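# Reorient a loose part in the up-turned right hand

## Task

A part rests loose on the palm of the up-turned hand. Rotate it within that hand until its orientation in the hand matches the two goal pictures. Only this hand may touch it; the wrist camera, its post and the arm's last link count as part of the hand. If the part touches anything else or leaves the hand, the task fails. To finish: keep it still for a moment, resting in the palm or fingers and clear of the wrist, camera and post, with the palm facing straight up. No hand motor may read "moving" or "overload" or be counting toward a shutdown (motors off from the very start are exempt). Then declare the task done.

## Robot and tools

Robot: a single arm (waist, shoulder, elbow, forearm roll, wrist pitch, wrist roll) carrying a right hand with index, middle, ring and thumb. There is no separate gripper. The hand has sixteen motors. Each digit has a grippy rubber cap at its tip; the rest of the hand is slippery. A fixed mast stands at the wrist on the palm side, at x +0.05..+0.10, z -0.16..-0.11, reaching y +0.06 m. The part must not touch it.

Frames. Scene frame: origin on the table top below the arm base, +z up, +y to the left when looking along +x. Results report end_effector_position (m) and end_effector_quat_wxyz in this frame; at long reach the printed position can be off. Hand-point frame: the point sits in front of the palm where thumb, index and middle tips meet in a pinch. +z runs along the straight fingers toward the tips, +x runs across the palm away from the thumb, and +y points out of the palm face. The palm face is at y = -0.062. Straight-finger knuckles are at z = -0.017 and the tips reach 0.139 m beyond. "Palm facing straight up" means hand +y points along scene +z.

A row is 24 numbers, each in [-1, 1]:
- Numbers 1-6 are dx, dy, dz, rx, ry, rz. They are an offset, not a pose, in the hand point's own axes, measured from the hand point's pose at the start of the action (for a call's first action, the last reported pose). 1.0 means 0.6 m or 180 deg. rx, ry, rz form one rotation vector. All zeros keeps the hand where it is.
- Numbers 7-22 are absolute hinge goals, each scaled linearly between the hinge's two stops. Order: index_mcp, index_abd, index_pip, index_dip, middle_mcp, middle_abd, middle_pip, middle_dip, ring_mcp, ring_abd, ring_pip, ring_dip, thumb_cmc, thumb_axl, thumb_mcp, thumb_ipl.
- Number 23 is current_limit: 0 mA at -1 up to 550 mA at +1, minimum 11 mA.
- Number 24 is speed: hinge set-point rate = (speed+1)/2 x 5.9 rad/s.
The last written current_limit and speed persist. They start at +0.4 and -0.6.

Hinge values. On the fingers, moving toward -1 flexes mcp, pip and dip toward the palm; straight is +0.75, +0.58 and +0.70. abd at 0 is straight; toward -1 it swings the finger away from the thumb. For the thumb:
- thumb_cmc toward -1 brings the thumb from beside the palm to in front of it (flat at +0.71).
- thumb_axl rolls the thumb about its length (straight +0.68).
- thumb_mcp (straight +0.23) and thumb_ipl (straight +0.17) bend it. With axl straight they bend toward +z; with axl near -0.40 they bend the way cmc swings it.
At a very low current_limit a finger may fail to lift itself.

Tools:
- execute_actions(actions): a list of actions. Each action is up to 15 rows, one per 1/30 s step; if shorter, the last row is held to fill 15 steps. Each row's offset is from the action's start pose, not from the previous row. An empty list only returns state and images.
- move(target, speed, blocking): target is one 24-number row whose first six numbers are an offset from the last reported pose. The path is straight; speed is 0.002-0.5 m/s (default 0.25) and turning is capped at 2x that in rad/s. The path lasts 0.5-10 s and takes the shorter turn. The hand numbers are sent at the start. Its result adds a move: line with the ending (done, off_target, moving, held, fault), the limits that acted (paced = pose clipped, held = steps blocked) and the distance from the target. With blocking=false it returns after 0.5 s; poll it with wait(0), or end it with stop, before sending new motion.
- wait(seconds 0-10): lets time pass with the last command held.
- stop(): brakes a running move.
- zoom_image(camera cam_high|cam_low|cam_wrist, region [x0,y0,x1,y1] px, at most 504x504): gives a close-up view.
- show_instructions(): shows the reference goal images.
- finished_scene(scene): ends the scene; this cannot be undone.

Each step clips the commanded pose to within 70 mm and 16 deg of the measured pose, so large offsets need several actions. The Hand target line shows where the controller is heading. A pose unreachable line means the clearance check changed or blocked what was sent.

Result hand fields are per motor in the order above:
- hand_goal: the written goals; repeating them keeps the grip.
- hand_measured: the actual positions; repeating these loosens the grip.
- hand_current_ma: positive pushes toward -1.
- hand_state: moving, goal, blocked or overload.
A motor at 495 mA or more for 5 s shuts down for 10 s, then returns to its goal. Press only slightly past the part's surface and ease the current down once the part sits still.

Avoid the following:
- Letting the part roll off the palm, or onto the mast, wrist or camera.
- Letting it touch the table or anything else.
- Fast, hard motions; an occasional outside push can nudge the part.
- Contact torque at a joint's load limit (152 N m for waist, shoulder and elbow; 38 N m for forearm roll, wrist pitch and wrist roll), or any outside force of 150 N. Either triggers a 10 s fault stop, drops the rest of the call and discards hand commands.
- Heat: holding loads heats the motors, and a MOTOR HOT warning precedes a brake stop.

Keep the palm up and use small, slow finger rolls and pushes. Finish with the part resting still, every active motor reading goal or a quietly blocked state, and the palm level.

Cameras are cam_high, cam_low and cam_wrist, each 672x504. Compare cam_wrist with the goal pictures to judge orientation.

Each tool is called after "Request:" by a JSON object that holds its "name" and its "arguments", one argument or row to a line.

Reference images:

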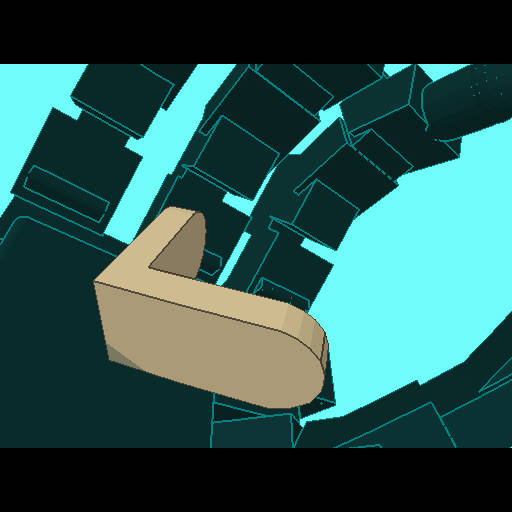

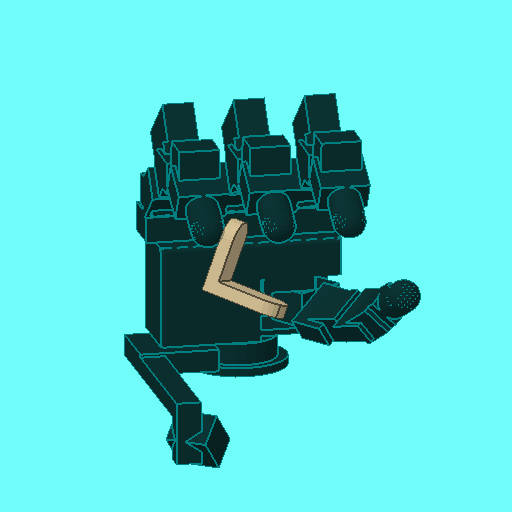

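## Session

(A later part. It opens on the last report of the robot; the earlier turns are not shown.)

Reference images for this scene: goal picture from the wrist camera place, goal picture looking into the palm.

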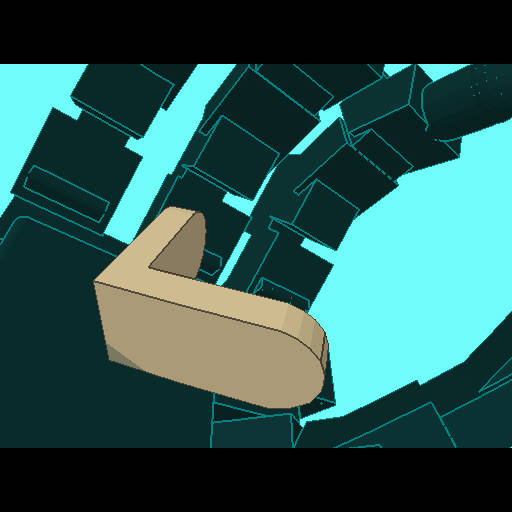

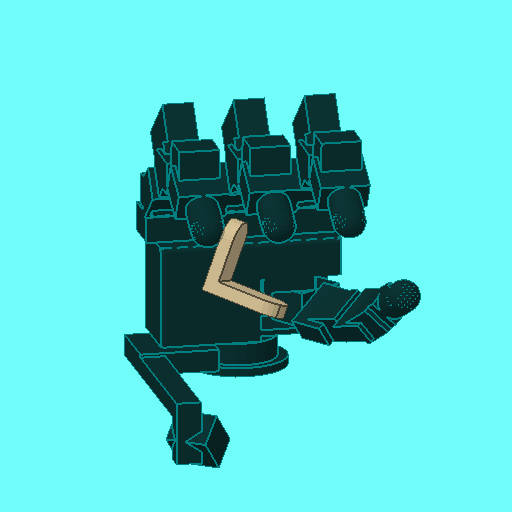

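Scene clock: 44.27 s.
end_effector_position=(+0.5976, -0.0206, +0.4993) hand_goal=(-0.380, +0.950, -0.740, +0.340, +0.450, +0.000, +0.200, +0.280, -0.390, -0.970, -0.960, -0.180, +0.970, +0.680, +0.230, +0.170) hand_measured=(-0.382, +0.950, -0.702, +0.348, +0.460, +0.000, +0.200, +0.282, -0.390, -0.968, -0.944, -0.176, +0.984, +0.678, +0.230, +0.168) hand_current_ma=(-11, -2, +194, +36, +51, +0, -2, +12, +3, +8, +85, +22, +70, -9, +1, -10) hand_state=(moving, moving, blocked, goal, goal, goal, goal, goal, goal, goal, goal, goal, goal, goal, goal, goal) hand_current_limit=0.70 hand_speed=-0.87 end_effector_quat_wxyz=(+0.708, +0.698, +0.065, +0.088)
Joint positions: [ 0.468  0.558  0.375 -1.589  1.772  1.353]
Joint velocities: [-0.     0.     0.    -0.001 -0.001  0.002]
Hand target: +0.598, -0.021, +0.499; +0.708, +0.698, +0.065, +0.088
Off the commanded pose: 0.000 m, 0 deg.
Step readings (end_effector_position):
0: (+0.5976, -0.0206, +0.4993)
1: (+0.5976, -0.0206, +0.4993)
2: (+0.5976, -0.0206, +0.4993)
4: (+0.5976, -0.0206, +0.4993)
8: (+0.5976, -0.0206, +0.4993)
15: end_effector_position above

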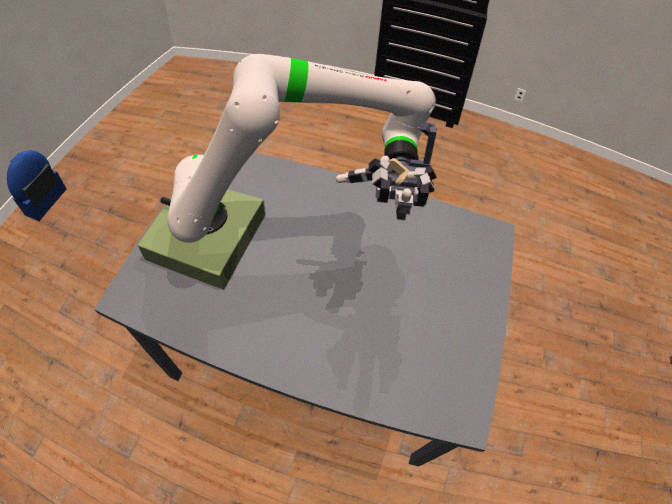

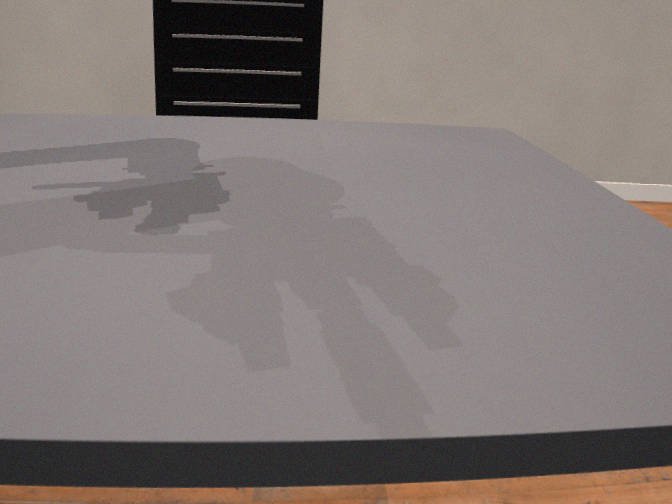

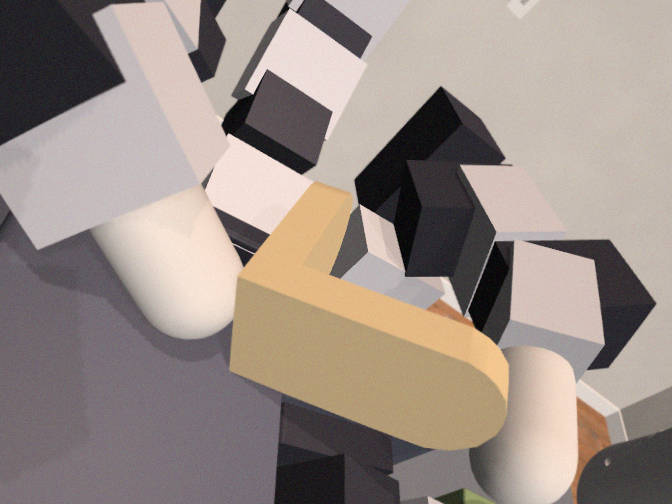

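Request:
{"name": "execute_actions", "arguments": {
  "actions": [
    [[0,0,0,0,0,0, -0.315,0.97,-0.77,0.36, 0.45,0,0.2,0.28, -0.39,-0.97,-0.96,-0.19, 0.97,0.68,0.23,0.17, 0.7,-0.9]]
  ]
}}

Request:
{"name": "zoom_image", "arguments": {
  "camera": "cam_wrist",
  "region": [200, 150, 560, 470]
}}

Scene clock: 44.90 s.
end_effector_position=(+0.5976, -0.0206, +0.4993) hand_goal=(-0.314, +0.970, -0.770, +0.360, +0.450, +0.000, +0.200, +0.280, -0.390, -0.970, -0.960, -0.190, +0.970, +0.680, +0.230, +0.170) hand_measured=(-0.314, +0.970, -0.722, +0.368, +0.460, +0.000, +0.200, +0.282, -0.390, -0.968, -0.944, -0.186, +0.984, +0.678, +0.230, +0.168) hand_current_ma=(-6, -3, +241, +44, +51, +0, -2, +12, +3, +11, +86, +25, +70, -9, +1, -10) hand_state=(goal, goal, blocked, goal, goal, goal, goal, goal, goal, goal, goal, goal, goal, goal, goal, goal) hand_current_limit=0.70 hand_speed=-0.90 end_effector_quat_wxyz=(+0.708, +0.698, +0.065, +0.088)
Joint positions: [ 0.468  0.558  0.375 -1.589  1.772  1.353]
Joint velocities: [-0.001 -0.001 -0.    -0.001  0.     0.001]
Hand target: +0.598, -0.021, +0.499; +0.708, +0.698, +0.065, +0.088
Off the commanded pose: 0.000 m, 0 deg.
Step readings (end_effector_position):
0: (+0.5976, -0.0206, +0.4993)
1: (+0.5976, -0.0206, +0.4993)
2: (+0.5976, -0.0206, +0.4993)
4: (+0.5976, -0.0206, +0.4993)
8: (+0.5976, -0.0206, +0.4993)
15: end_effector_position above

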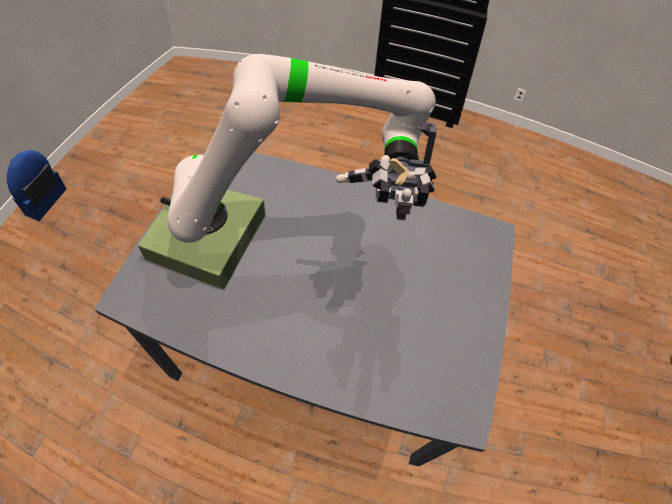

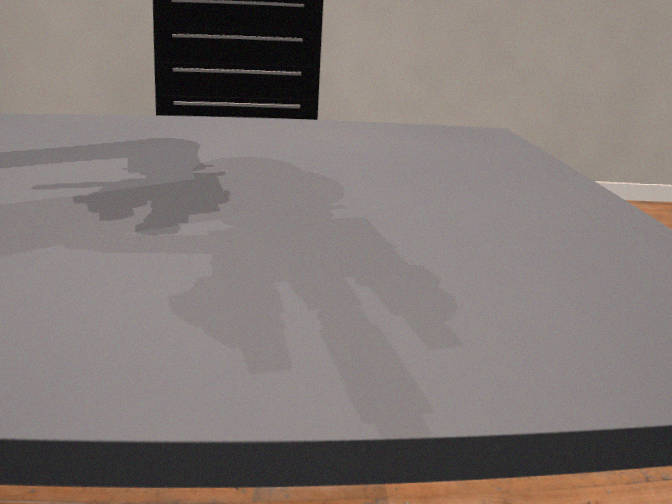

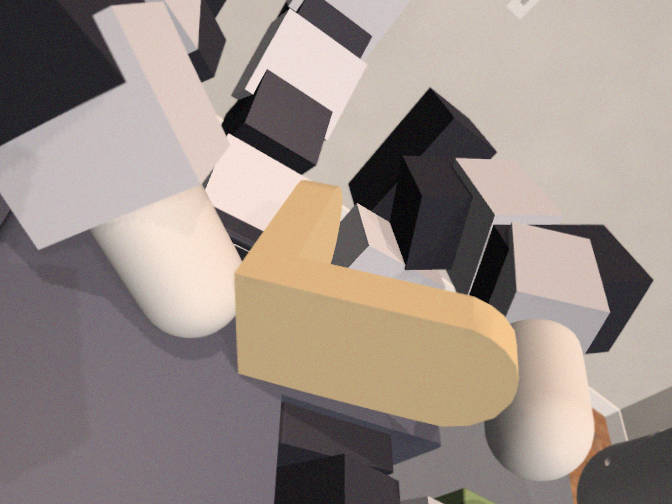

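Region (200, 150, 560, 470) of cam_wrist's 672x504 image, scaled by 1.400, with more detail than that image has.

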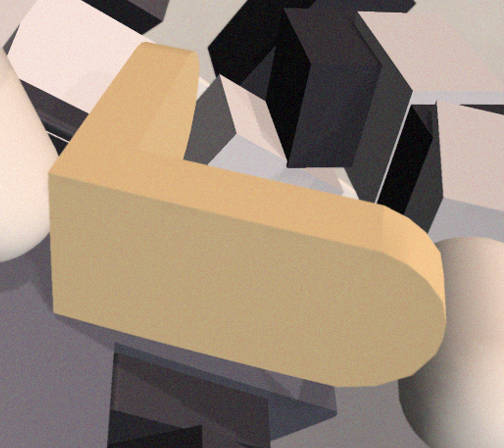

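Request:
{"name": "wait", "arguments": {
  "seconds": 1
}}

Scene clock: 46.03 s.
end_effector_position=(+0.5976, -0.0206, +0.4993) hand_goal=(-0.314, +0.970, -0.770, +0.360, +0.450, +0.000, +0.200, +0.280, -0.390, -0.970, -0.960, -0.190, +0.970, +0.680, +0.230, +0.170) hand_measured=(-0.314, +0.970, -0.722, +0.368, +0.460, +0.000, +0.200, +0.282, -0.390, -0.968, -0.944, -0.186, +0.984, +0.678, +0.230, +0.168) hand_current_ma=(-6, -3, +241, +44, +51, +0, -2, +12, +3, +11, +86, +25, +70, -9, +1, -10) hand_state=(goal, goal, blocked, goal, goal, goal, goal, goal, goal, goal, goal, goal, goal, goal, goal, goal) hand_current_limit=0.70 hand_speed=-0.90 end_effector_quat_wxyz=(+0.708, +0.698, +0.065, +0.088)
Joint positions: [ 0.468  0.558  0.375 -1.589  1.772  1.353]
Joint velocities: [-0.    -0.001 -0.    -0.001 -0.     0.001]
Hand target: +0.598, -0.021, +0.499; +0.708, +0.698, +0.065, +0.088
Off the commanded pose: 0.000 m, 0 deg.
wait: 1.00 s; at rest by 0.03 s

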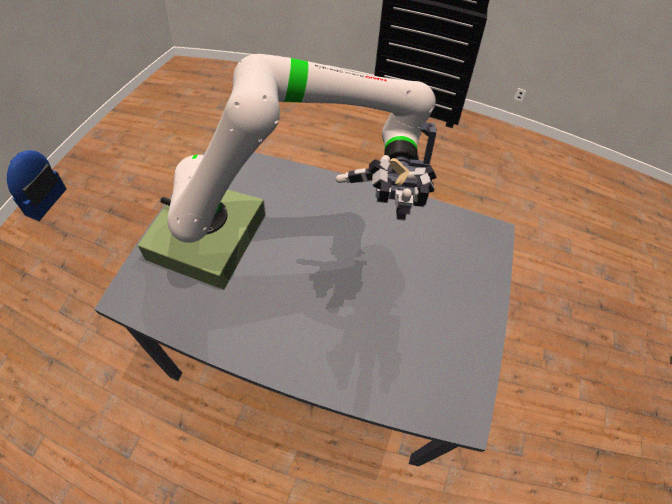

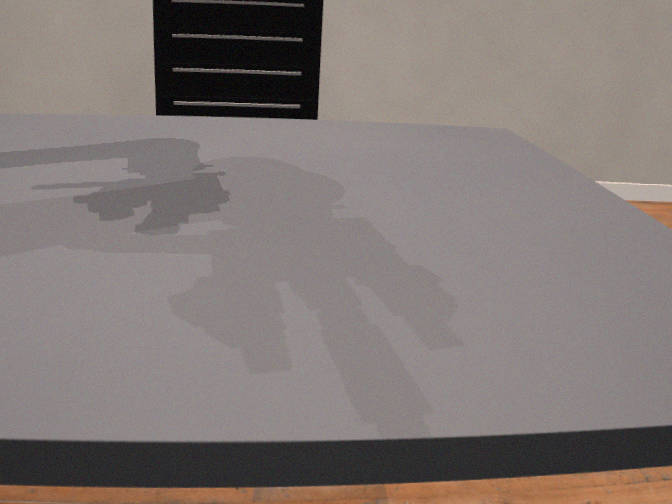

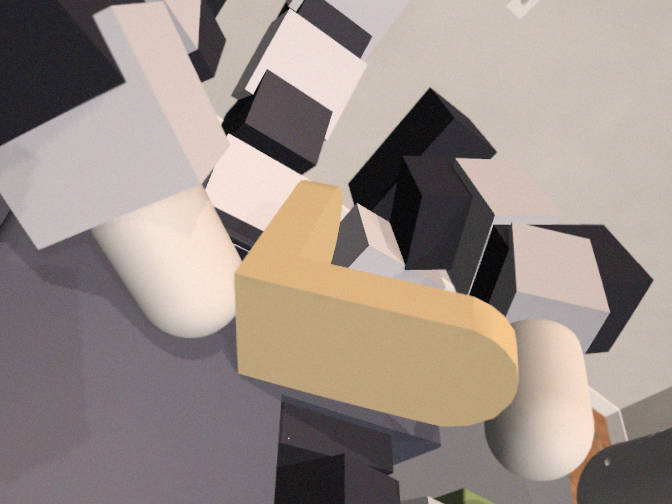

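Request:
{"name": "finished_scene", "arguments": {
  "scene": 1
}}

The scene is finished: the task was done.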